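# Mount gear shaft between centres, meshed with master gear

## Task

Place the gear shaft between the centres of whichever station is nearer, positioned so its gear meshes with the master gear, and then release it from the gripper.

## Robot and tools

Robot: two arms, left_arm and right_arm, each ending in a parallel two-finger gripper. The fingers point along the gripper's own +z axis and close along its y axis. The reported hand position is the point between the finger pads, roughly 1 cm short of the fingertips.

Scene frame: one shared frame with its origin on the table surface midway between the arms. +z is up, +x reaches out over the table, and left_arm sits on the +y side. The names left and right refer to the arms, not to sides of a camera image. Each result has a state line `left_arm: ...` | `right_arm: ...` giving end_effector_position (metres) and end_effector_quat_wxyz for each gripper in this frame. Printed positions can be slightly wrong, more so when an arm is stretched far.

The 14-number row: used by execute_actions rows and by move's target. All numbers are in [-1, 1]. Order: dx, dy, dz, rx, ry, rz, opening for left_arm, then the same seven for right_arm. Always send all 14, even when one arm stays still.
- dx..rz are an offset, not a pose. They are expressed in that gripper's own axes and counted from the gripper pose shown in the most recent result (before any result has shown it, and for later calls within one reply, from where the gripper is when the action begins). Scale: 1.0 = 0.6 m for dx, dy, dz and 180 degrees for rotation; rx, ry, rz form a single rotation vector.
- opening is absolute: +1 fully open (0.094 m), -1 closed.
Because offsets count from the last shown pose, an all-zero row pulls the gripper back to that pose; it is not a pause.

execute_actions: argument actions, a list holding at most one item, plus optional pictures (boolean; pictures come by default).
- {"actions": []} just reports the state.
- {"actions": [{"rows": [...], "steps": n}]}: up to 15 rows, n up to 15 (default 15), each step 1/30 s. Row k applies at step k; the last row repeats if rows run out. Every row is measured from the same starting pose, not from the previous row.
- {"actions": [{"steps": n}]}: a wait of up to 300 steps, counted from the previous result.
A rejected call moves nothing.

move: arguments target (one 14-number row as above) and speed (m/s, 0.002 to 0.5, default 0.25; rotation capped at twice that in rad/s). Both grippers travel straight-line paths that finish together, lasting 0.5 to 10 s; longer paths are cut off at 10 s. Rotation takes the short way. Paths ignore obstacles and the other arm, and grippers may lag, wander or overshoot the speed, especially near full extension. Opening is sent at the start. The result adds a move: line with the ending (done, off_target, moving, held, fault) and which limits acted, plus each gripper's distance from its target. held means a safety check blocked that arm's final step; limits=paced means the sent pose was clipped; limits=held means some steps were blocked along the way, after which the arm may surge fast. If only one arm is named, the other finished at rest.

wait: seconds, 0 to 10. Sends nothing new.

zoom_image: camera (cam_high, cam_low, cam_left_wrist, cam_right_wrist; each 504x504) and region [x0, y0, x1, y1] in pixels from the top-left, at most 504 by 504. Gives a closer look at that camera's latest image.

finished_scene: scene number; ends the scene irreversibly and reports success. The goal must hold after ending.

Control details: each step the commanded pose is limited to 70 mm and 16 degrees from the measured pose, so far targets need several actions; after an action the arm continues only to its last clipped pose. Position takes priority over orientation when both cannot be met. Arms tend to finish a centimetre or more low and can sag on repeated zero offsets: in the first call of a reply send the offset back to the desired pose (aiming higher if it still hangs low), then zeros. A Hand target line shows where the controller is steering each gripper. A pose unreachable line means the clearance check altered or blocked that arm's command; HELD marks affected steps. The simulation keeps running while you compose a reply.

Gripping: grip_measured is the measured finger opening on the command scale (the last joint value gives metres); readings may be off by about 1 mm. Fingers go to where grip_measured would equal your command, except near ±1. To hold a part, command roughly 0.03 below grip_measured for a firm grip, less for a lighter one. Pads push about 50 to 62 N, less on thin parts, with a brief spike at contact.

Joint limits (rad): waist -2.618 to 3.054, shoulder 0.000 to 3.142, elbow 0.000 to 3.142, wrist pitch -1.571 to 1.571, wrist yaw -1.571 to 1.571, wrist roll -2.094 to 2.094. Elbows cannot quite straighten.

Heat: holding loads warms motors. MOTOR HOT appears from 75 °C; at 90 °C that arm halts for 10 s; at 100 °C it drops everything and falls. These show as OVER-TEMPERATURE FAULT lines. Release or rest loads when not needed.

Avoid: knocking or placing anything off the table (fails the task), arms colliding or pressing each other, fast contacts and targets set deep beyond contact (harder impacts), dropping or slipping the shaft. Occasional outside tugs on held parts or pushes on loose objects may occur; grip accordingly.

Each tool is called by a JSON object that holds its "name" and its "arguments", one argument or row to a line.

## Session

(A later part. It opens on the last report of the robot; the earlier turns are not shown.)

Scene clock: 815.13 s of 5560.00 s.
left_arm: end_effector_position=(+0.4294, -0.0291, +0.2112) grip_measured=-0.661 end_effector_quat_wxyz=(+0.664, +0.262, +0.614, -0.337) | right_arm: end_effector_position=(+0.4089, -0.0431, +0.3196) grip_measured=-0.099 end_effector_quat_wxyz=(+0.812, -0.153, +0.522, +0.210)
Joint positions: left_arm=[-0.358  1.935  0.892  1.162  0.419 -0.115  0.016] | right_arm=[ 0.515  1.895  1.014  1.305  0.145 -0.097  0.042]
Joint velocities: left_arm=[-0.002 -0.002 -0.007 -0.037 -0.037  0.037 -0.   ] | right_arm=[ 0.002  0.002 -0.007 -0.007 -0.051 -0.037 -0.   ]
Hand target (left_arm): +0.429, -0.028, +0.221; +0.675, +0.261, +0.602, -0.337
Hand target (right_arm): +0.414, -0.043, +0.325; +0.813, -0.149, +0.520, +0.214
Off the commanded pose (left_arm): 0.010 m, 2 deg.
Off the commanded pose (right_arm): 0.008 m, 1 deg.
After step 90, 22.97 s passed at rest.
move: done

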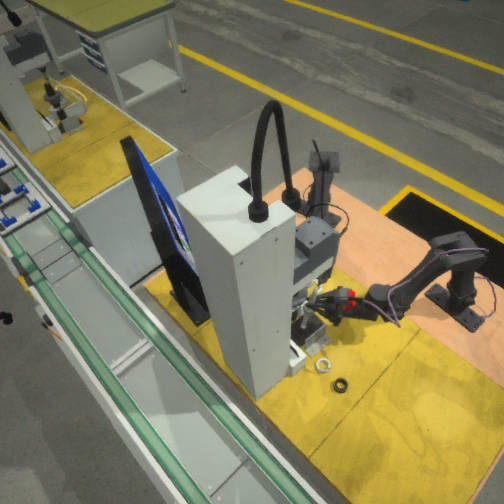

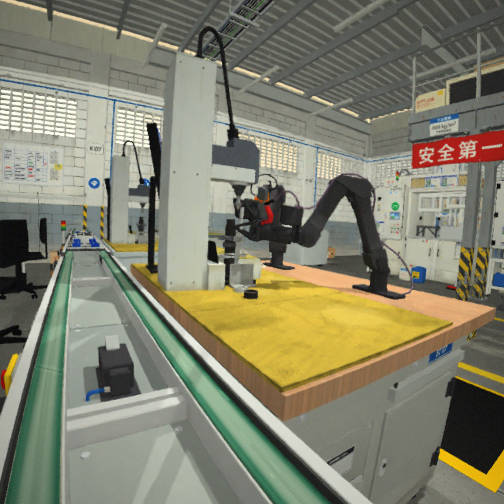

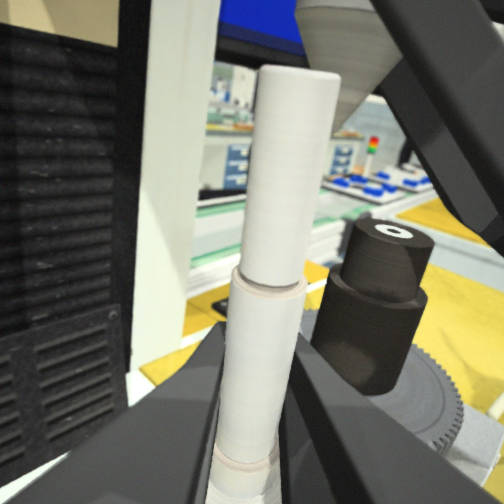

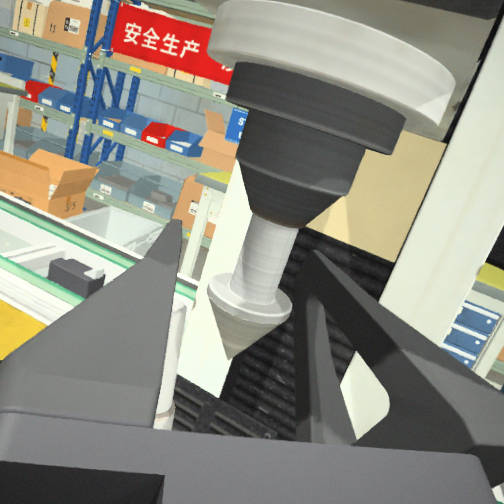

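{"name": "move", "arguments": {
  "target": [-0.016, 0.0, -0.022, 0.0, -0.030, 0.004, -0.7, -0.006, -0.012, 0.003, 0.0, 0.0, 0.0, -0.15],
  "speed": 0.02
}}

Scene clock: 843.53 s of 5560.00 s.
left_arm: end_effector_position=(+0.4218, -0.0228, +0.2110) grip_measured=-0.661 end_effector_quat_wxyz=(+0.683, +0.255, +0.594, -0.341) | right_arm: end_effector_position=(+0.4114, -0.0461, +0.3197) grip_measured=-0.149 end_effector_quat_wxyz=(+0.813, -0.155, +0.522, +0.208)
Joint positions: left_arm=[-0.355  1.959  0.842  1.297  0.414 -0.131  0.016] | right_arm=[ 0.503  1.895  1.014  1.305  0.133 -0.097  0.04 ]
Joint velocities: left_arm=[-0.007 -0.017 -0.007  0.051 -0.022  0.037 -0.   ] | right_arm=[-0.007  0.027  0.002 -0.022 -0.066  0.022 -0.   ]
Hand target (left_arm): +0.421, -0.018, +0.219; +0.694, +0.250, +0.581, -0.345
Hand target (right_arm): +0.413, -0.049, +0.324; +0.812, -0.153, +0.522, +0.210
Off the commanded pose (left_arm): 0.010 m, 2 deg.
Off the commanded pose (right_arm): 0.005 m, 0 deg.
After step 90, 22.80 s passed at rest.
move: done

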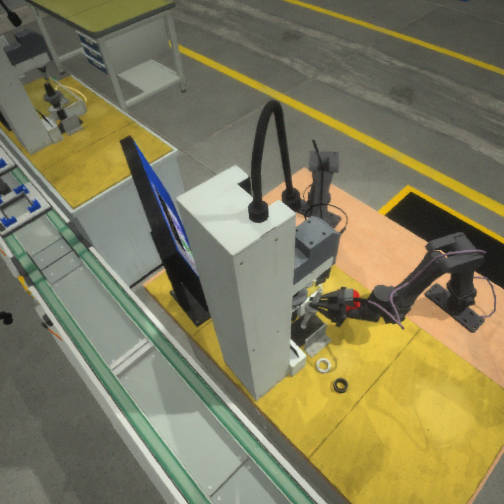

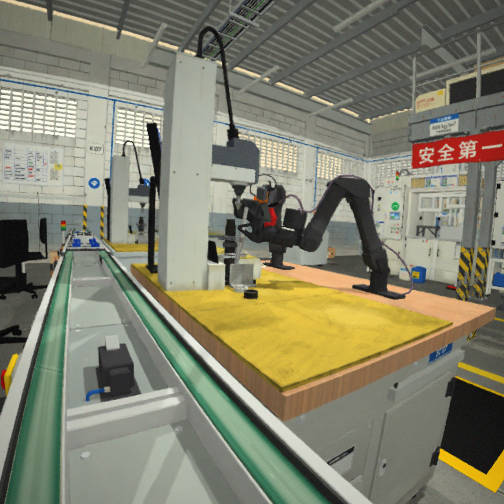

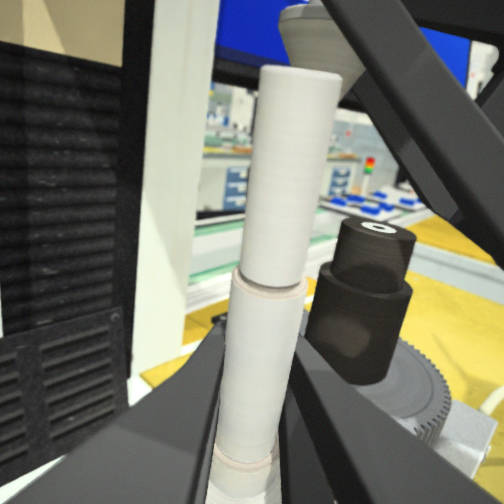

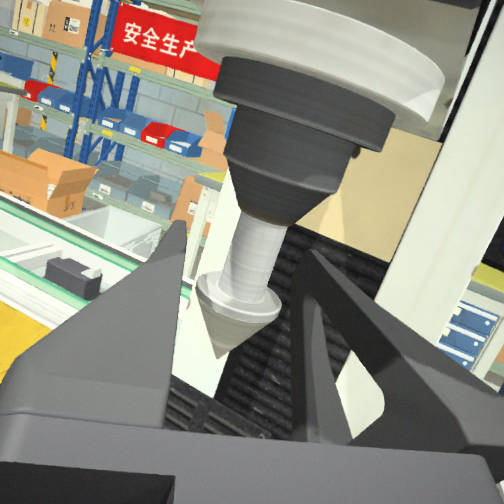

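{"name": "move", "arguments": {
  "target": [-0.014, 0.0, -0.003, 0.0, -0.008, 0.003, -0.7, 0.0142, -0.003, 0.0265, 0.0, 0.0, 0.0, -0.15],
  "speed": 0.02
}}

Scene clock: 850.37 s of 5560.00 s.
left_arm: end_effector_position=(+0.4218, -0.0228, +0.2105) grip_measured=-0.661 end_effector_quat_wxyz=(+0.682, +0.255, +0.595, -0.341) | right_arm: end_effector_position=(+0.4223, -0.0394, +0.3141) grip_measured=-0.149 end_effector_quat_wxyz=(+0.812, -0.156, +0.523, +0.208)
Joint positions: left_arm=[-0.355  1.959  0.842  1.296  0.414 -0.131  0.016] | right_arm=[ 0.498  1.945  1.063  1.302  0.127 -0.097  0.04 ]
Joint velocities: left_arm=[-0.002 -0.022 -0.022  0.051 -0.051 -0.051 -0.001] | right_arm=[-0.007 -0.007 -0.002  0.007 -0.022 -0.037  0.   ]
Hand target (left_arm): +0.420, -0.020, +0.219; +0.691, +0.253, +0.584, -0.341
Hand target (right_arm): +0.428, -0.039, +0.318; +0.813, -0.155, +0.522, +0.208
Off the commanded pose (left_arm): 0.009 m, 2 deg.
Off the commanded pose (right_arm): 0.007 m, 0 deg.
After step 90, 2.60 s passed at rest.
move: done

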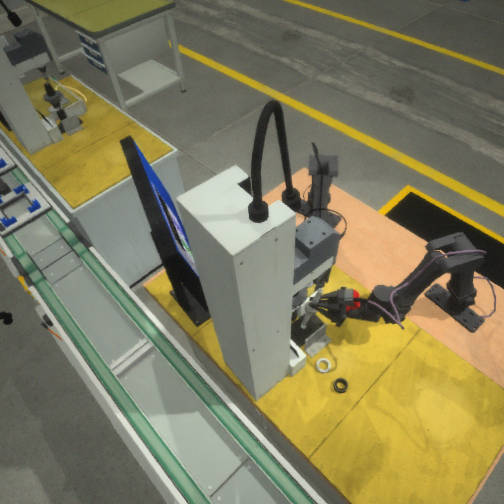

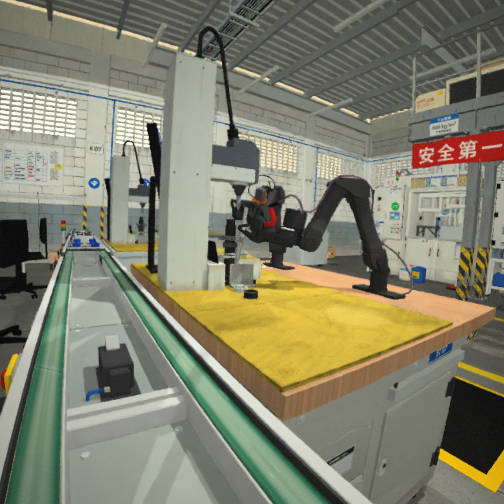

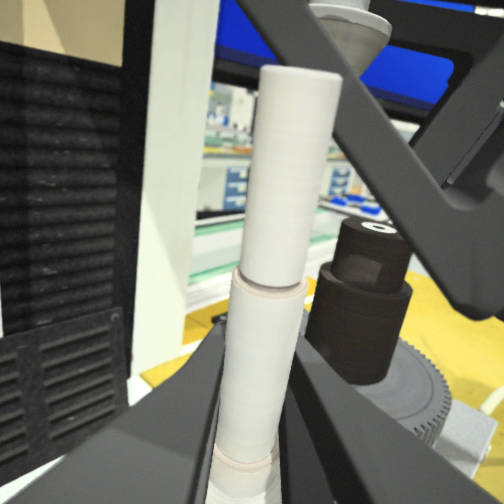

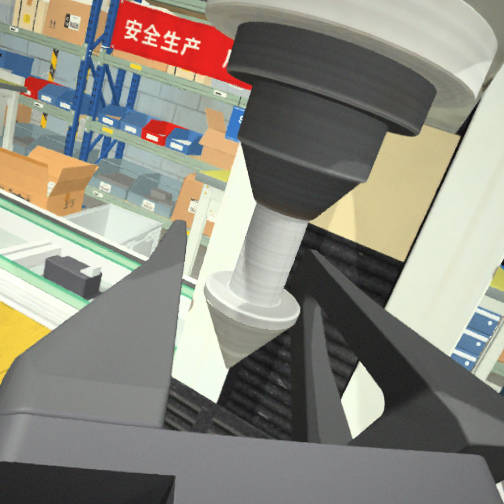

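{"name": "move", "arguments": {
  "target": [-0.014, 0.0, -0.003, 0.0, -0.008, 0.003, -0.7, 0.010, -0.010, 0.002, 0.0, 0.0, 0.0, -0.2],
  "speed": 0.015
}}

Scene clock: 867.70 s of 5560.00 s.
left_arm: end_effector_position=(+0.4218, -0.0228, +0.2104) grip_measured=-0.661 end_effector_quat_wxyz=(+0.682, +0.255, +0.595, -0.341) | right_arm: end_effector_position=(+0.4249, -0.0413, +0.3116) grip_measured=-0.199 end_effector_quat_wxyz=(+0.812, -0.158, +0.523, +0.206)
Joint positions: left_arm=[-0.355  1.959  0.842  1.296  0.414 -0.131  0.016] | right_arm=[ 0.489  1.953  1.063  1.308  0.117 -0.098  0.038]
Joint velocities: left_arm=[-0.012 -0.022 -0.017 -0.037 -0.051  0.037 -0.001] | right_arm=[ 0.012 -0.007  0.002 -0.037 -0.037  0.022  0.001]
Hand target (left_arm): +0.420, -0.020, +0.218; +0.691, +0.253, +0.585, -0.341
Hand target (right_arm): +0.428, -0.043, +0.309; +0.812, -0.157, +0.523, +0.208
Off the commanded pose (left_arm): 0.009 m, 2 deg.
Off the commanded pose (right_arm): 0.004 m, 0 deg.
After step 90, 13.20 s passed at rest.
move: done

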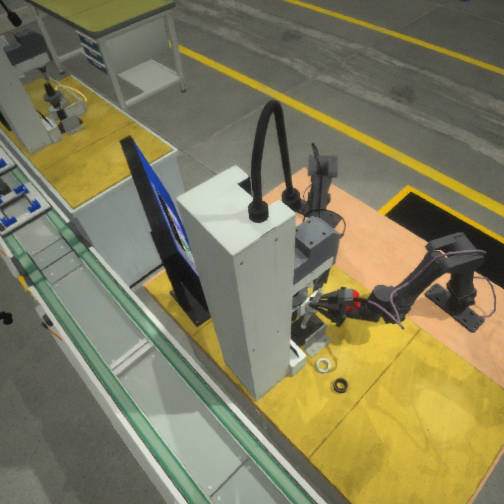

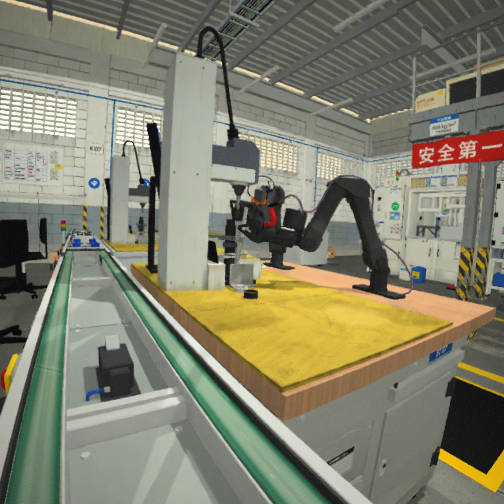

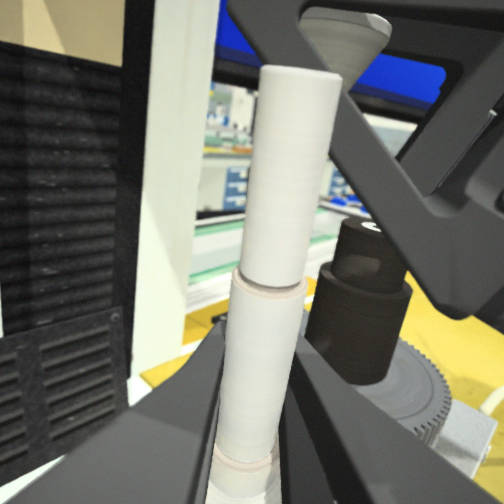

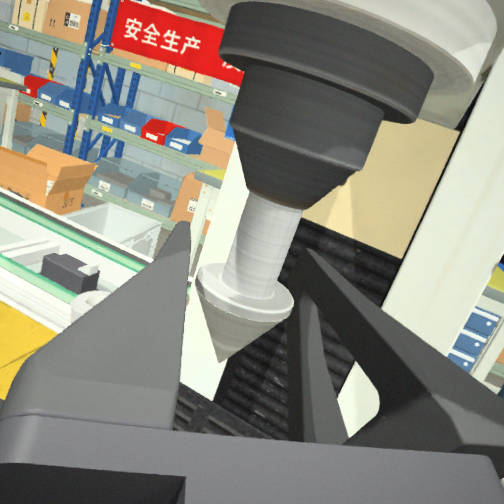

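{"name": "move", "arguments": {
  "target": [-0.014, 0.0, -0.003, 0.0, -0.008, 0.003, -0.7, -0.009, -0.002, -0.019, 0.0, 0.0, 0.0, -0.2],
  "speed": 0.015
}}

Scene clock: 889.23 s of 5560.00 s.
left_arm: end_effector_position=(+0.4218, -0.0228, +0.2104) grip_measured=-0.661 end_effector_quat_wxyz=(+0.682, +0.255, +0.595, -0.341) | right_arm: end_effector_position=(+0.4192, -0.0458, +0.3082) grip_measured=-0.199 end_effector_quat_wxyz=(+0.810, -0.160, +0.525, +0.205)
Joint positions: left_arm=[-0.355  1.959  0.842  1.296  0.414 -0.131  0.016] | right_arm=[ 0.489  1.932  1.024  1.319  0.116 -0.099  0.038]
Joint velocities: left_arm=[ 0.007  0.002  0.007  0.022 -0.022  0.051 -0.   ] | right_arm=[-0.032  0.002  0.027  0.037 -0.022  0.022 -0.001]
Hand target (left_arm): +0.420, -0.020, +0.218; +0.691, +0.253, +0.585, -0.341
Hand target (right_arm): +0.415, -0.049, +0.312; +0.812, -0.158, +0.523, +0.206
Off the commanded pose (left_arm): 0.009 m, 2 deg.
Off the commanded pose (right_arm): 0.007 m, 0 deg.
After step 90, 17.40 s passed at rest.
move: done

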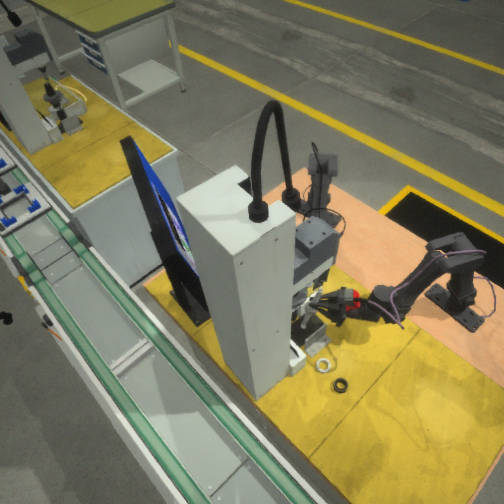

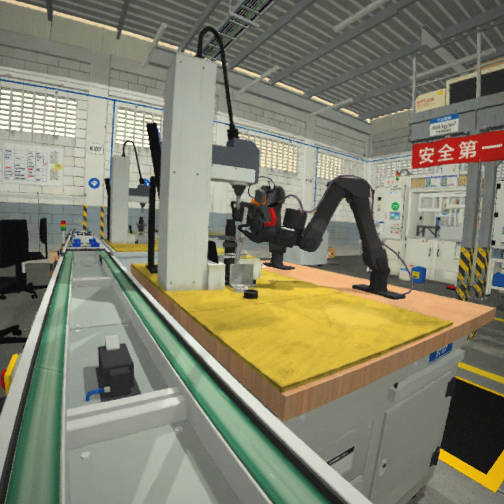

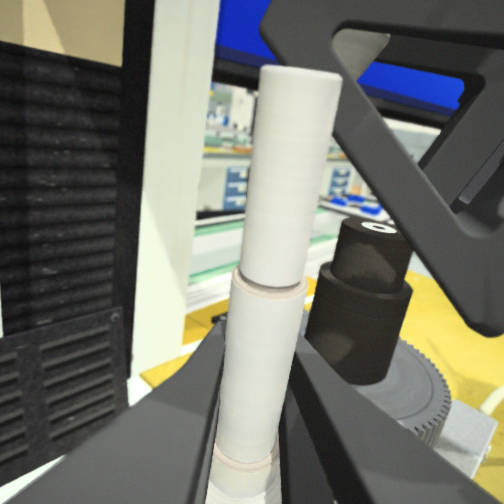

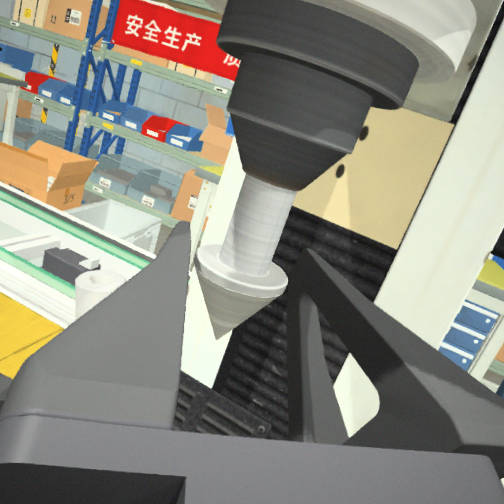

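{"name": "execute_actions", "arguments": {
  "actions": [
    {"rows": [[-0.014, 0.0, -0.003, 0.0, -0.008, 0.003, -0.7, -0.005, 0.0, 0.0, 0.0, 0.0, 0.0, -0.24], [-0.014, 0.0, -0.003, 0.0, -0.008, 0.003, -0.7, -0.005, 0.0, 0.0, 0.0, 0.0, 0.0, -0.27], [-0.014, 0.0, -0.003, 0.0, -0.008, 0.003, -0.7, -0.005, 0.0, 0.0, 0.0, 0.0, 0.0, -0.30], [-0.014, 0.0, -0.003, 0.0, -0.008, 0.003, -0.7, -0.005, 0.0, 0.0, 0.0, 0.0, 0.0, -0.32], [-0.014, 0.0, -0.003, 0.0, -0.008, 0.003, -0.7, -0.005, 0.0, 0.0, 0.0, 0.0, 0.0, -0.34], [-0.014, 0.0, -0.003, 0.0, -0.008, 0.003, -0.7, -0.005, 0.0, 0.0, 0.0, 0.0, 0.0, -0.36], [-0.014, 0.0, -0.003, 0.0, -0.008, 0.003, -0.7, -0.005, 0.0, 0.0, 0.0, 0.0, 0.0, -0.37], [-0.014, 0.0, -0.003, 0.0, -0.008, 0.003, -0.7, -0.005, 0.0, 0.0, 0.0, 0.0, 0.0, -0.38], [-0.014, 0.0, -0.003, 0.0, -0.008, 0.003, -0.7, -0.005, 0.0, 0.0, 0.0, 0.0, 0.0, -0.39], [-0.014, 0.0, -0.003, 0.0, -0.008, 0.003, -0.7, -0.005, 0.0, 0.0, 0.0, 0.0, 0.0, -0.40], [-0.014, 0.0, -0.003, 0.0, -0.008, 0.003, -0.7, -0.005, 0.0, 0.0, 0.0, 0.0, 0.0, -0.41], [-0.014, 0.0, -0.003, 0.0, -0.008, 0.003, -0.7, -0.005, 0.0, 0.0, 0.0, 0.0, 0.0, -0.42]], "steps": 15}
  ],
  "pictures": false
}}

{"name": "wait", "arguments": {
  "seconds": 1
}}

Scene clock: 901.23 s of 5560.00 s.
left_arm: end_effector_position=(+0.4218, -0.0228, +0.2104) grip_measured=-0.661 end_effector_quat_wxyz=(+0.682, +0.255, +0.595, -0.341) | right_arm: end_effector_position=(+0.4182, -0.0442, +0.3083) grip_measured=-0.416 end_effector_quat_wxyz=(+0.810, -0.164, +0.524, +0.208)
Joint positions: left_arm=[-0.355  1.959  0.842  1.296  0.414 -0.131  0.016] | right_arm=[ 0.489  1.932  1.024  1.319  0.106 -0.099  0.027]
Joint velocities: left_arm=[ 0.002  0.012 -0.007  0.037 -0.022 -0.037  0.   ] | right_arm=[-0.002 -0.012 -0.037 -0.007  0.037 -0.066  0.   ]
Hand target (left_arm): +0.420, -0.020, +0.218; +0.691, +0.253, +0.585, -0.341
Hand target (right_arm): +0.418, -0.046, +0.311; +0.810, -0.160, +0.525, +0.205
Off the commanded pose (left_arm): 0.009 m, 2 deg.
Off the commanded pose (right_arm): 0.003 m, 1 deg.
Steps of this call (steps 1 to 90: nothing new was sent; then 8.50 s passed at rest; steps 91 to 105: all 15 steps of this action). Readings (end_effector_position):
91: left_arm (+0.4218, -0.0228, +0.2104) | right_arm (+0.4192, -0.0458, +0.3082)
92: left_arm (+0.4218, -0.0228, +0.2104) | right_arm (+0.4192, -0.0458, +0.3082)
94: left_arm (+0.4218, -0.0228, +0.2104) | right_arm (+0.4192, -0.0458, +0.3082)
98: left_arm (+0.4218, -0.0228, +0.2104) | right_arm (+0.4186, -0.0448, +0.3083)
105: the state above

Scene clock: 902.23 s of 5560.00 s.
left_arm: end_effector_position=(+0.4218, -0.0228, +0.2104) grip_measured=-0.661 end_effector_quat_wxyz=(+0.682, +0.255, +0.595, -0.341) | right_arm: end_effector_position=(+0.4182, -0.0442, +0.3083) grip_measured=-0.416 end_effector_quat_wxyz=(+0.810, -0.164, +0.524, +0.208)
Joint positions: left_arm=[-0.355  1.959  0.842  1.296  0.414 -0.131  0.016] | right_arm=[ 0.489  1.932  1.024  1.319  0.106 -0.099  0.027]
Joint velocities: left_arm=[ 0.002  0.002  0.007 -0.022 -0.007  0.007  0.001] | right_arm=[-0.007 -0.027  0.022 -0.022 -0.007  0.037 -0.001]
Hand target (left_arm): +0.420, -0.020, +0.218; +0.691, +0.253, +0.585, -0.341
Hand target (right_arm): +0.418, -0.046, +0.311; +0.810, -0.160, +0.525, +0.205
Off the commanded pose (left_arm): 0.009 m, 2 deg.
Off the commanded pose (right_arm): 0.003 m, 1 deg.
Steps of this call (steps 1 to 30: nothing new was sent). Readings (end_effector_position):
1: left_arm (+0.4218, -0.0228, +0.2104) | right_arm (+0.4182, -0.0442, +0.3083)
2: left_arm (+0.4218, -0.0228, +0.2104) | right_arm (+0.4182, -0.0442, +0.3083)
4: left_arm (+0.4218, -0.0228, +0.2104) | right_arm (+0.4182, -0.0442, +0.3083)
8: left_arm (+0.4218, -0.0228, +0.2104) | right_arm (+0.4182, -0.0442, +0.3083)
30: the state above

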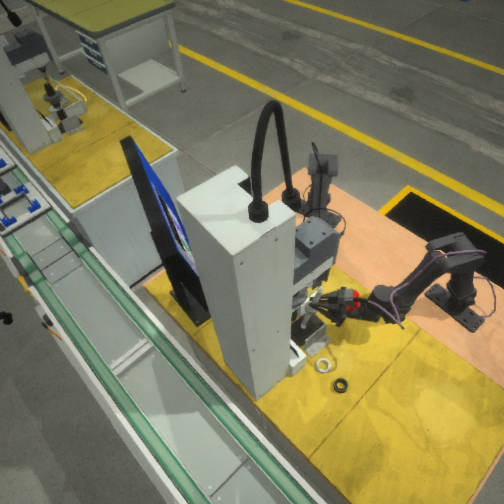

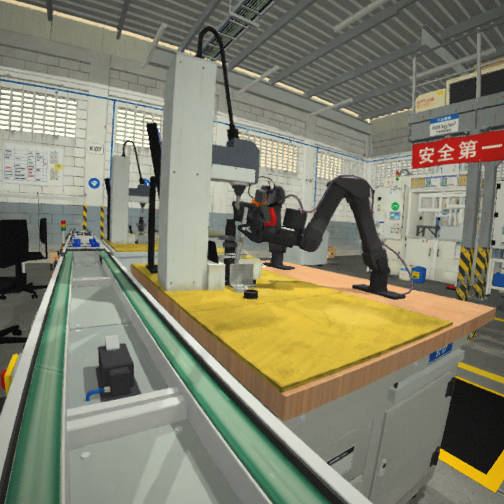

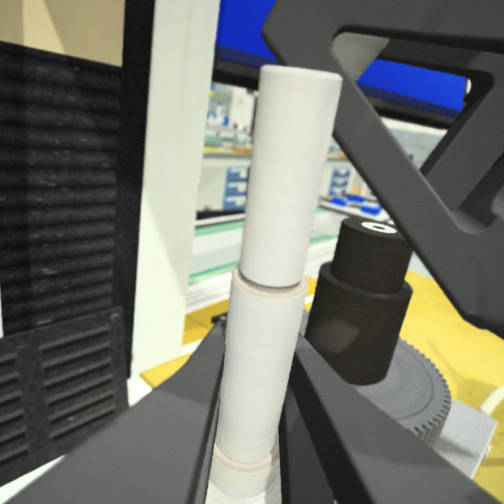

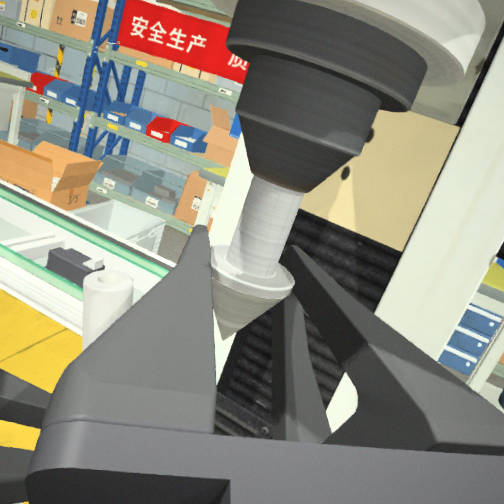

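{"name": "move", "arguments": {
  "target": [-0.014, 0.0, -0.003, 0.0, -0.008, 0.003, -0.7, -0.0336, -0.0018, 0.0146, 0.0, 0.0, 0.0, -0.455],
  "speed": 0.01
}}

Scene clock: 909.97 s of 5560.00 s.
left_arm: end_effector_position=(+0.4218, -0.0228, +0.2104) grip_measured=-0.661 end_effector_quat_wxyz=(+0.682, +0.255, +0.595, -0.341) | right_arm: end_effector_position=(+0.4185, -0.0438, +0.3089) grip_measured=-0.443 end_effector_quat_wxyz=(+0.801, -0.171, +0.536, +0.205)
Joint positions: left_arm=[-0.355  1.959  0.842  1.296  0.414 -0.131  0.016] | right_arm=[ 0.489  1.903  1.024  1.257  0.105 -0.099  0.026]
Joint velocities: left_arm=[ 0.002 -0.002 -0.022  0.007 -0.022 -0.037 -0.001] | right_arm=[-0.012 -0.002  0.012 -0.022 -0.022 -0.007  0.   ]
Hand target (left_arm): +0.420, -0.020, +0.218; +0.691, +0.253, +0.585, -0.341
Hand target (right_arm): +0.418, -0.045, +0.330; +0.810, -0.164, +0.524, +0.208
Off the commanded pose (left_arm): 0.009 m, 2 deg.
Off the commanded pose (right_arm): 0.021 m, 2 deg.
After step 90, 2.30 s passed at rest.
move: off_target (right_arm)

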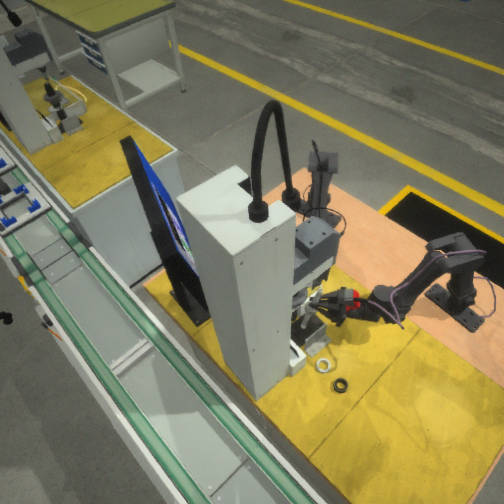

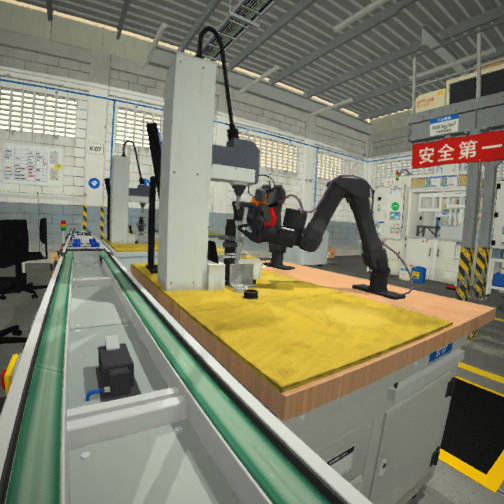

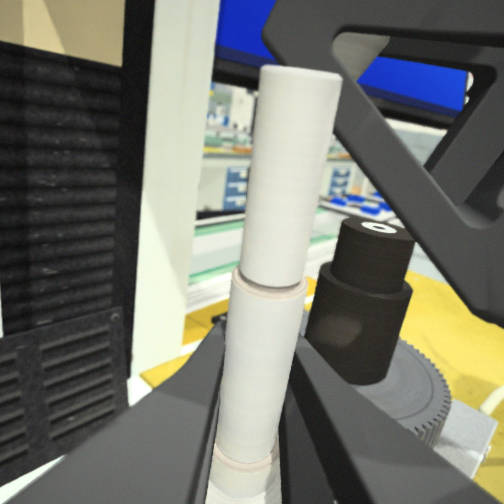

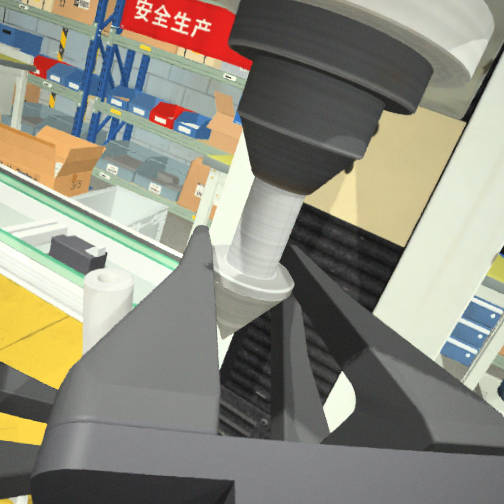

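{"name": "move", "arguments": {
  "target": [-0.014, 0.0, -0.003, 0.0, -0.008, 0.003, -0.7, -0.0697, -0.004, 0.0275, 0.0, -0.04, 0.0, -0.475],
  "speed": 0.012
}}

Scene clock: 932.63 s of 5560.00 s.
left_arm: end_effector_position=(+0.4218, -0.0228, +0.2104) grip_measured=-0.661 end_effector_quat_wxyz=(+0.682, +0.255, +0.595, -0.341) | right_arm: end_effector_position=(+0.4183, -0.0438, +0.3099) grip_measured=-0.457 end_effector_quat_wxyz=(+0.802, -0.171, +0.535, +0.203)
Joint positions: left_arm=[-0.355  1.959  0.842  1.296  0.414 -0.131  0.016] | right_arm=[ 0.489  1.903  1.024  1.26   0.104 -0.103  0.025]
Joint velocities: left_arm=[ 0.002 -0.002 -0.002  0.007  0.007 -0.007 -0.   ] | right_arm=[-0.007 -0.027 -0.022 -0.037 -0.022  0.037  0.   ]
Hand target (left_arm): +0.420, -0.020, +0.218; +0.691, +0.253, +0.585, -0.341
Hand target (right_arm): +0.416, -0.047, +0.352; +0.833, -0.157, +0.485, +0.213
Off the commanded pose (left_arm): 0.009 m, 2 deg.
Off the commanded pose (right_arm): 0.044 m, 7 deg.
After step 90, 14.20 s passed at rest.
move: off_target (right_arm)

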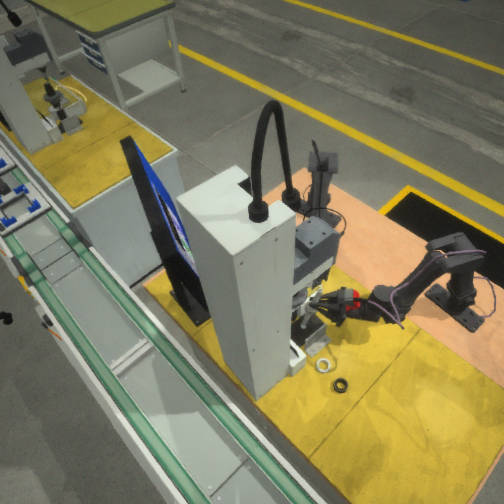

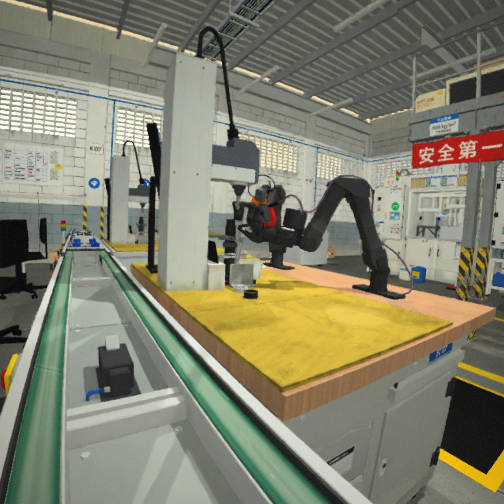

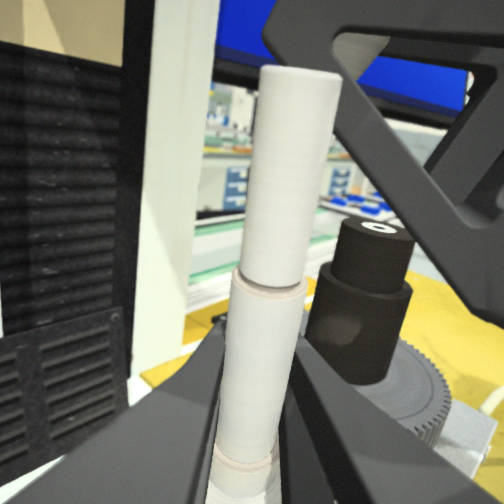

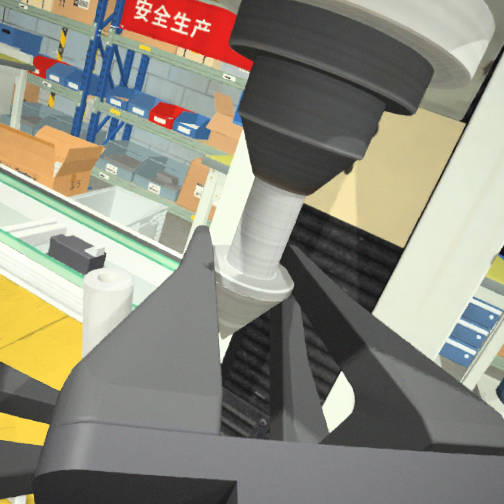

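{"name": "move", "arguments": {
  "target": [0.05, 0.0, -0.003, 0.0, 0.028, 0.0, -0.7, -0.1022, -0.0059, 0.0404, 0.0, -0.083, 0.0, -0.48],
  "speed": 0.02
}}

Scene clock: 963.33 s of 5560.00 s.
left_arm: end_effector_position=(+0.4207, -0.0239, +0.2094) grip_measured=-0.661 end_effector_quat_wxyz=(+0.683, +0.264, +0.593, -0.337) | right_arm: end_effector_position=(+0.4178, -0.0440, +0.3267) grip_measured=-0.460 end_effector_quat_wxyz=(+0.837, -0.156, +0.479, +0.212)
Joint positions: left_arm=[-0.355  1.959  0.842  1.292  0.423 -0.112  0.016] | right_arm=[ 0.485  1.979  1.069  1.427  0.092 -0.118  0.025]
Joint velocities: left_arm=[ 0.002  0.002 -0.027 -0.007 -0.022  0.022 -0.001] | right_arm=[-0.017 -0.007  0.012  0.022 -0.051 -0.051 -0.001]
Hand target (left_arm): +0.421, -0.025, +0.181; +0.656, +0.269, +0.624, -0.329
Hand target (right_arm): +0.414, -0.047, +0.373; +0.865, -0.143, +0.426, +0.222
Off the commanded pose (left_arm): 0.029 m, 5 deg.
Off the commanded pose (right_arm): 0.049 m, 7 deg.
After step 90, 20.97 s passed at rest.
move: off_target (left_arm, right_arm)

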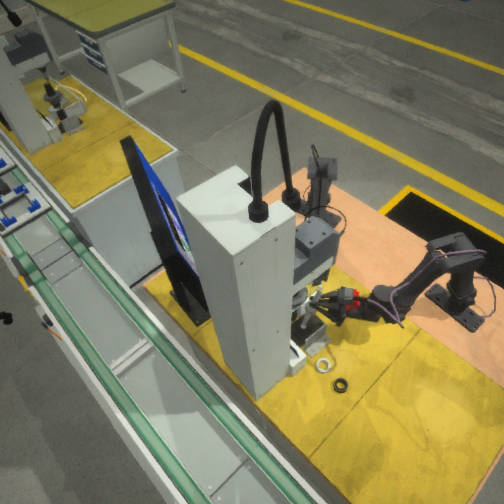

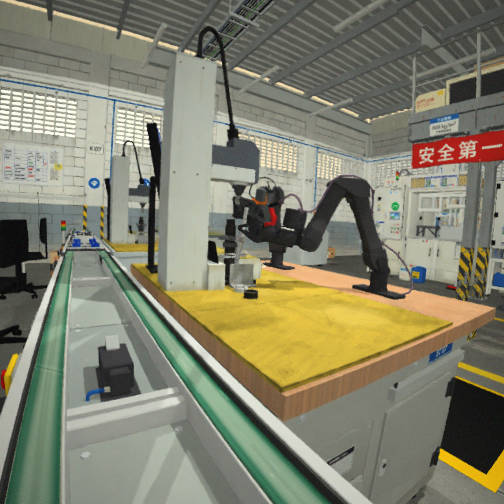

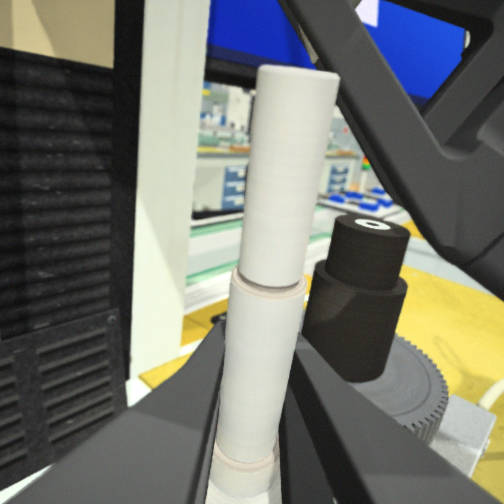

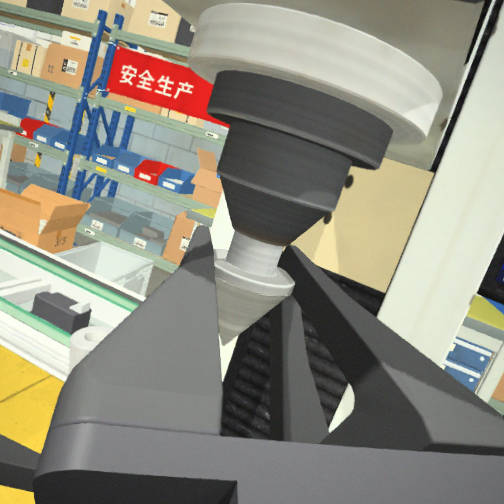

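{"name": "execute_actions", "arguments": {
  "actions": [
    {"rows": [[0.042, 0.0, 0.002, 0.0, 0.028, 0.0, -0.7, -0.0708, -0.0048, 0.0412, 0.0, -0.0395, 0.0, -0.48], [0.038, 0.0, 0.004, 0.0, 0.028, 0.0, -0.7, -0.0708, -0.0048, 0.0412, 0.0, -0.0395, 0.0, -0.48], [0.034, 0.0, 0.006, 0.0, 0.028, 0.0, -0.7, -0.0708, -0.0048, 0.0412, 0.0, -0.0395, 0.0, -0.48], [0.031, 0.0, 0.008, 0.0, 0.028, 0.0, -0.7, -0.0708, -0.0048, 0.0412, 0.0, -0.0395, 0.0, -0.48], [0.028, 0.0, 0.010, 0.0, 0.028, 0.0, -0.7, -0.0708, -0.0048, 0.0412, 0.0, -0.0395, 0.0, -0.48], [0.025, 0.0, 0.012, 0.0, 0.028, 0.0, -0.7, -0.0708, -0.0048, 0.0412, 0.0, -0.0395, 0.0, -0.48], [0.023, 0.0, 0.014, 0.0, 0.028, 0.0, -0.7, -0.0708, -0.0048, 0.0412, 0.0, -0.0395, 0.0, -0.48], [0.021, 0.0, 0.016, 0.0, 0.029, 0.0, -0.7, -0.0708, -0.0048, 0.0412, 0.0, -0.0395, 0.0, -0.48], [0.019, 0.0, 0.018, 0.0, 0.029, 0.0, -0.7, -0.0708, -0.0048, 0.0412, 0.0, -0.0395, 0.0, -0.48], [0.018, 0.0, 0.020, 0.0, 0.029, 0.0, -0.7, -0.0708, -0.0048, 0.0412, 0.0, -0.0395, 0.0, -0.48], [0.017, 0.0, 0.022, 0.0, 0.030, 0.0, -0.7, -0.0708, -0.0048, 0.0412, 0.0, -0.0395, 0.0, -0.48], [0.016, 0.0, 0.024, 0.0, 0.030, 0.0, -0.7, -0.0708, -0.0048, 0.0412, 0.0, -0.0395, 0.0, -0.48], [0.015, 0.0, 0.026, 0.0, 0.030, 0.0, -0.7, -0.0708, -0.0048, 0.0412, 0.0, -0.0395, 0.0, -0.48], [0.015, 0.0, 0.028, 0.0, 0.030, 0.0, -0.7, -0.0708, -0.0048, 0.0412, 0.0, -0.0395, 0.0, -0.48]], "steps": 15}
  ],
  "pictures": false
}}

{"name": "wait", "arguments": {
  "seconds": 1
}}

Scene clock: 1017.10 s of 5560.00 s.
left_arm: end_effector_position=(+0.4280, -0.0324, +0.2103) grip_measured=-0.661 end_effector_quat_wxyz=(+0.668, +0.274, +0.606, -0.334) | right_arm: end_effector_position=(+0.4178, -0.0440, +0.3269) grip_measured=-0.460 end_effector_quat_wxyz=(+0.838, -0.156, +0.479, +0.211)
Joint positions: left_arm=[-0.361  1.949  0.896  1.18   0.432 -0.091  0.016] | right_arm=[ 0.485  1.979  1.069  1.428  0.092 -0.12   0.025]
Joint velocities: left_arm=[-0.012 -0.012  0.125 -0.198 -0.022 -0.022  0.   ] | right_arm=[-0.007 -0.007 -0.002  0.037 -0.037  0.051  0.   ]
Hand target (left_arm): +0.431, -0.038, +0.203; +0.655, +0.279, +0.623, -0.324
Hand target (right_arm): +0.414, -0.047, +0.374; +0.866, -0.142, +0.427, +0.220
Off the commanded pose (left_arm): 0.010 m, 3 deg.
Off the commanded pose (right_arm): 0.049 m, 7 deg.
Steps of this call (steps 1 to 90: nothing new was sent; then 50.27 s passed at rest; steps 91 to 105: all 15 steps of this action). Readings (end_effector_position):
91: left_arm (+0.4206, -0.0241, +0.2091) | right_arm (+0.4178, -0.0440, +0.3269)
92: left_arm (+0.4205, -0.0243, +0.2088) | right_arm (+0.4178, -0.0440, +0.3269)
94: left_arm (+0.4204, -0.0247, +0.2091) | right_arm (+0.4178, -0.0440, +0.3269)
98: left_arm (+0.4228, -0.0267, +0.2096) | right_arm (+0.4178, -0.0440, +0.3269)
105: the state above

Scene clock: 1018.10 s of 5560.00 s.
left_arm: end_effector_position=(+0.4290, -0.0336, +0.2101) grip_measured=-0.661 end_effector_quat_wxyz=(+0.666, +0.275, +0.608, -0.333) | right_arm: end_effector_position=(+0.4178, -0.0440, +0.3269) grip_measured=-0.460 end_effector_quat_wxyz=(+0.838, -0.156, +0.479, +0.211)
Joint positions: left_arm=[-0.362  1.949  0.904  1.165  0.432 -0.09   0.016] | right_arm=[ 0.485  1.979  1.069  1.428  0.092 -0.12   0.025]
Joint velocities: left_arm=[-0.002  0.002 -0.017  0.081 -0.022  0.022  0.   ] | right_arm=[-0.007  0.022 -0.002 -0.037 -0.022  0.022  0.001]
Hand target (left_arm): +0.431, -0.038, +0.203; +0.655, +0.279, +0.623, -0.324
Hand target (right_arm): +0.414, -0.047, +0.374; +0.866, -0.142, +0.427, +0.220
Off the commanded pose (left_arm): 0.009 m, 3 deg.
Off the commanded pose (right_arm): 0.049 m, 7 deg.
Steps of this call (steps 1 to 30: nothing new was sent). Readings (end_effector_position):
1: left_arm (+0.4283, -0.0331, +0.2102) | right_arm (+0.4178, -0.0440, +0.3269)
2: left_arm (+0.4287, -0.0332, +0.2101) | right_arm (+0.4178, -0.0440, +0.3269)
4: left_arm (+0.4289, -0.0336, +0.2101) | right_arm (+0.4178, -0.0440, +0.3269)
8: left_arm (+0.4290, -0.0336, +0.2102) | right_arm (+0.4178, -0.0440, +0.3269)
30: the state above

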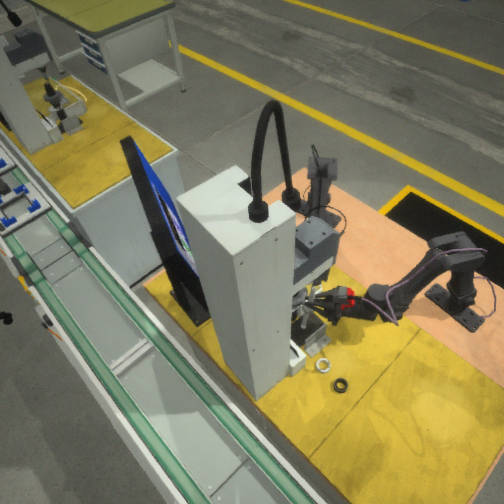

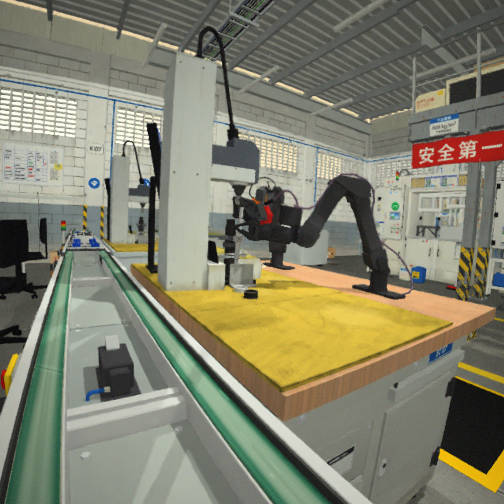

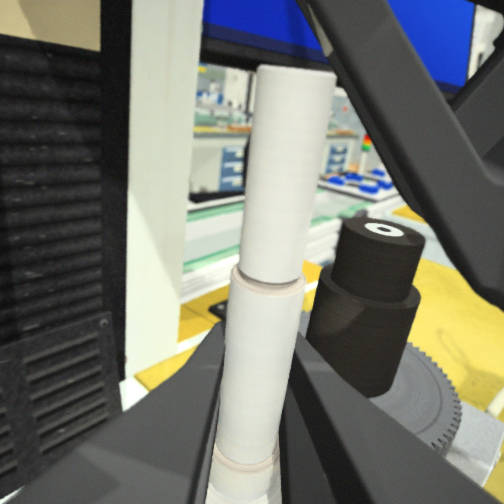

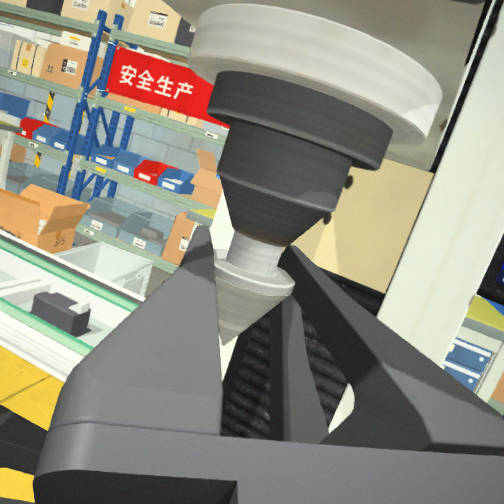

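{"name": "execute_actions", "arguments": {
  "actions": [
    {"rows": [[0.013, 0.001, 0.009, 0.0, 0.017, 0.0, -0.7, -0.0708, -0.0048, 0.0412, 0.0, -0.0395, 0.0, -0.48], [0.013, 0.002, 0.010, 0.0, 0.018, -0.001, -0.7, -0.0708, -0.0048, 0.0412, 0.0, -0.0395, 0.0, -0.48], [0.013, 0.003, 0.011, 0.0, 0.019, -0.001, -0.7, -0.0708, -0.0048, 0.0412, 0.0, -0.0395, 0.0, -0.48], [0.013, 0.004, 0.012, 0.0, 0.020, -0.002, -0.7, -0.0708, -0.0048, 0.0412, 0.0, -0.0395, 0.0, -0.48], [0.013, 0.005, 0.013, 0.0, 0.021, -0.002, -0.7, -0.0708, -0.0048, 0.0412, 0.0, -0.0395, 0.0, -0.48], [0.013, 0.005, 0.014, 0.0, 0.022, -0.003, -0.7, -0.0708, -0.0048, 0.0412, 0.0, -0.0395, 0.0, -0.48], [0.013, 0.005, 0.015, 0.0, 0.023, -0.003, -0.7, -0.0708, -0.0048, 0.0412, 0.0, -0.0395, 0.0, -0.48], [0.013, 0.005, 0.016, 0.0, 0.024, -0.003, -0.7, -0.0708, -0.0048, 0.0412, 0.0, -0.0395, 0.0, -0.48], [0.013, 0.005, 0.017, 0.0, 0.025, -0.003, -0.7, -0.0708, -0.0048, 0.0412, 0.0, -0.0395, 0.0, -0.48], [0.013, 0.005, 0.018, 0.0, 0.026, -0.003, -0.7, -0.0708, -0.0048, 0.0412, 0.0, -0.0395, 0.0, -0.48], [0.013, 0.005, 0.019, 0.0, 0.027, -0.003, -0.7, -0.0708, -0.0048, 0.0412, 0.0, -0.0395, 0.0, -0.48], [0.013, 0.005, 0.020, 0.0, 0.028, -0.003, -0.7, -0.0708, -0.0048, 0.0412, 0.0, -0.0395, 0.0, -0.48], [0.013, 0.005, 0.0215, 0.0, 0.029, -0.003, -0.7, -0.0708, -0.0048, 0.0412, 0.0, -0.0395, 0.0, -0.48], [0.013, 0.005, 0.023, 0.0, 0.030, -0.003, -0.7, -0.0708, -0.0048, 0.0412, 0.0, -0.0395, 0.0, -0.48]], "steps": 15}
  ],
  "pictures": false
}}

{"name": "wait", "arguments": {
  "seconds": 1
}}

Scene clock: 1039.60 s of 5560.00 s.
left_arm: end_effector_position=(+0.4370, -0.0393, +0.2101) grip_measured=-0.661 end_effector_quat_wxyz=(+0.648, +0.280, +0.625, -0.334) | right_arm: end_effector_position=(+0.4178, -0.0440, +0.3269) grip_measured=-0.460 end_effector_quat_wxyz=(+0.838, -0.156, +0.479, +0.211)
Joint positions: left_arm=[-0.362  1.941  0.959  1.051  0.442 -0.084  0.016] | right_arm=[ 0.485  1.979  1.069  1.428  0.092 -0.121  0.025]
Joint velocities: left_arm=[ 0.007 -0.007  0.095 -0.168  0.051 -0.007  0.001] | right_arm=[ 0.002 -0.012 -0.012 -0.022 -0.007 -0.022 -0.001]
Hand target (left_arm): +0.440, -0.043, +0.204; +0.636, +0.287, +0.639, -0.323
Hand target (right_arm): +0.414, -0.047, +0.374; +0.866, -0.142, +0.426, +0.219
Off the commanded pose (left_arm): 0.008 m, 3 deg.
Off the commanded pose (right_arm): 0.049 m, 7 deg.
Steps of this call (steps 1 to 90: nothing new was sent; then 18.00 s passed at rest; steps 91 to 105: all 15 steps of this action). Readings (end_effector_position):
91: left_arm (+0.4291, -0.0339, +0.2103) | right_arm (+0.4178, -0.0440, +0.3269)
92: left_arm (+0.4297, -0.0343, +0.2104) | right_arm (+0.4178, -0.0440, +0.3269)
94: left_arm (+0.4310, -0.0353, +0.2104) | right_arm (+0.4178, -0.0440, +0.3269)
98: left_arm (+0.4335, -0.0371, +0.2105) | right_arm (+0.4178, -0.0440, +0.3269)
105: the state above

Scene clock: 1040.60 s of 5560.00 s.
left_arm: end_effector_position=(+0.4378, -0.0398, +0.2100) grip_measured=-0.661 end_effector_quat_wxyz=(+0.645, +0.281, +0.628, -0.333) | right_arm: end_effector_position=(+0.4178, -0.0440, +0.3269) grip_measured=-0.460 end_effector_quat_wxyz=(+0.838, -0.156, +0.479, +0.211)
Joint positions: left_arm=[-0.362  1.938  0.966  1.032  0.442 -0.082  0.016] | right_arm=[ 0.485  1.979  1.069  1.428  0.092 -0.121  0.025]
Joint velocities: left_arm=[ 0.002 -0.012 -0.007  0.022 -0.022  0.037 -0.001] | right_arm=[ 0.022 -0.027 -0.007 -0.022 -0.066  0.007  0.001]
Hand target (left_arm): +0.440, -0.043, +0.204; +0.636, +0.287, +0.639, -0.323
Hand target (right_arm): +0.414, -0.047, +0.374; +0.866, -0.142, +0.426, +0.219
Off the commanded pose (left_arm): 0.008 m, 2 deg.
Off the commanded pose (right_arm): 0.049 m, 7 deg.
Steps of this call (steps 1 to 30: nothing new was sent). Readings (end_effector_position):
1: left_arm (+0.4374, -0.0395, +0.2101) | right_arm (+0.4178, -0.0440, +0.3269)
2: left_arm (+0.4375, -0.0396, +0.2102) | right_arm (+0.4178, -0.0440, +0.3269)
4: left_arm (+0.4377, -0.0397, +0.2101) | right_arm (+0.4178, -0.0440, +0.3269)
8: left_arm (+0.4378, -0.0398, +0.2101) | right_arm (+0.4178, -0.0440, +0.3269)
30: the state above

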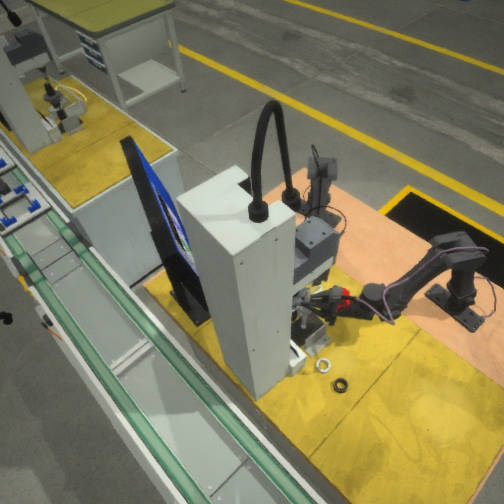

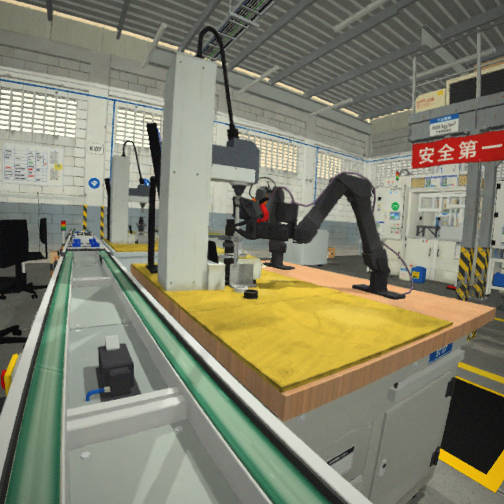

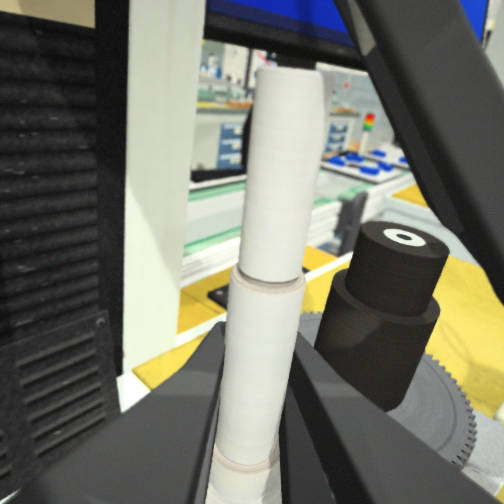

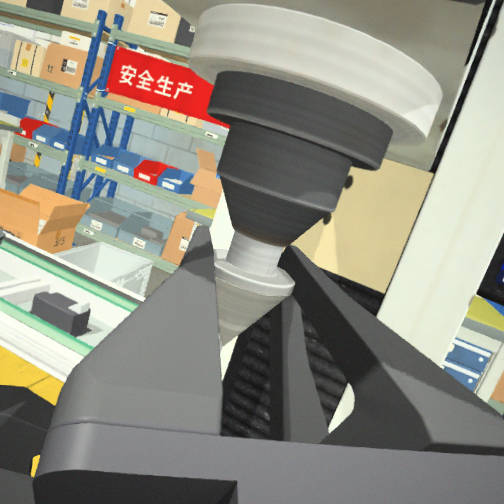

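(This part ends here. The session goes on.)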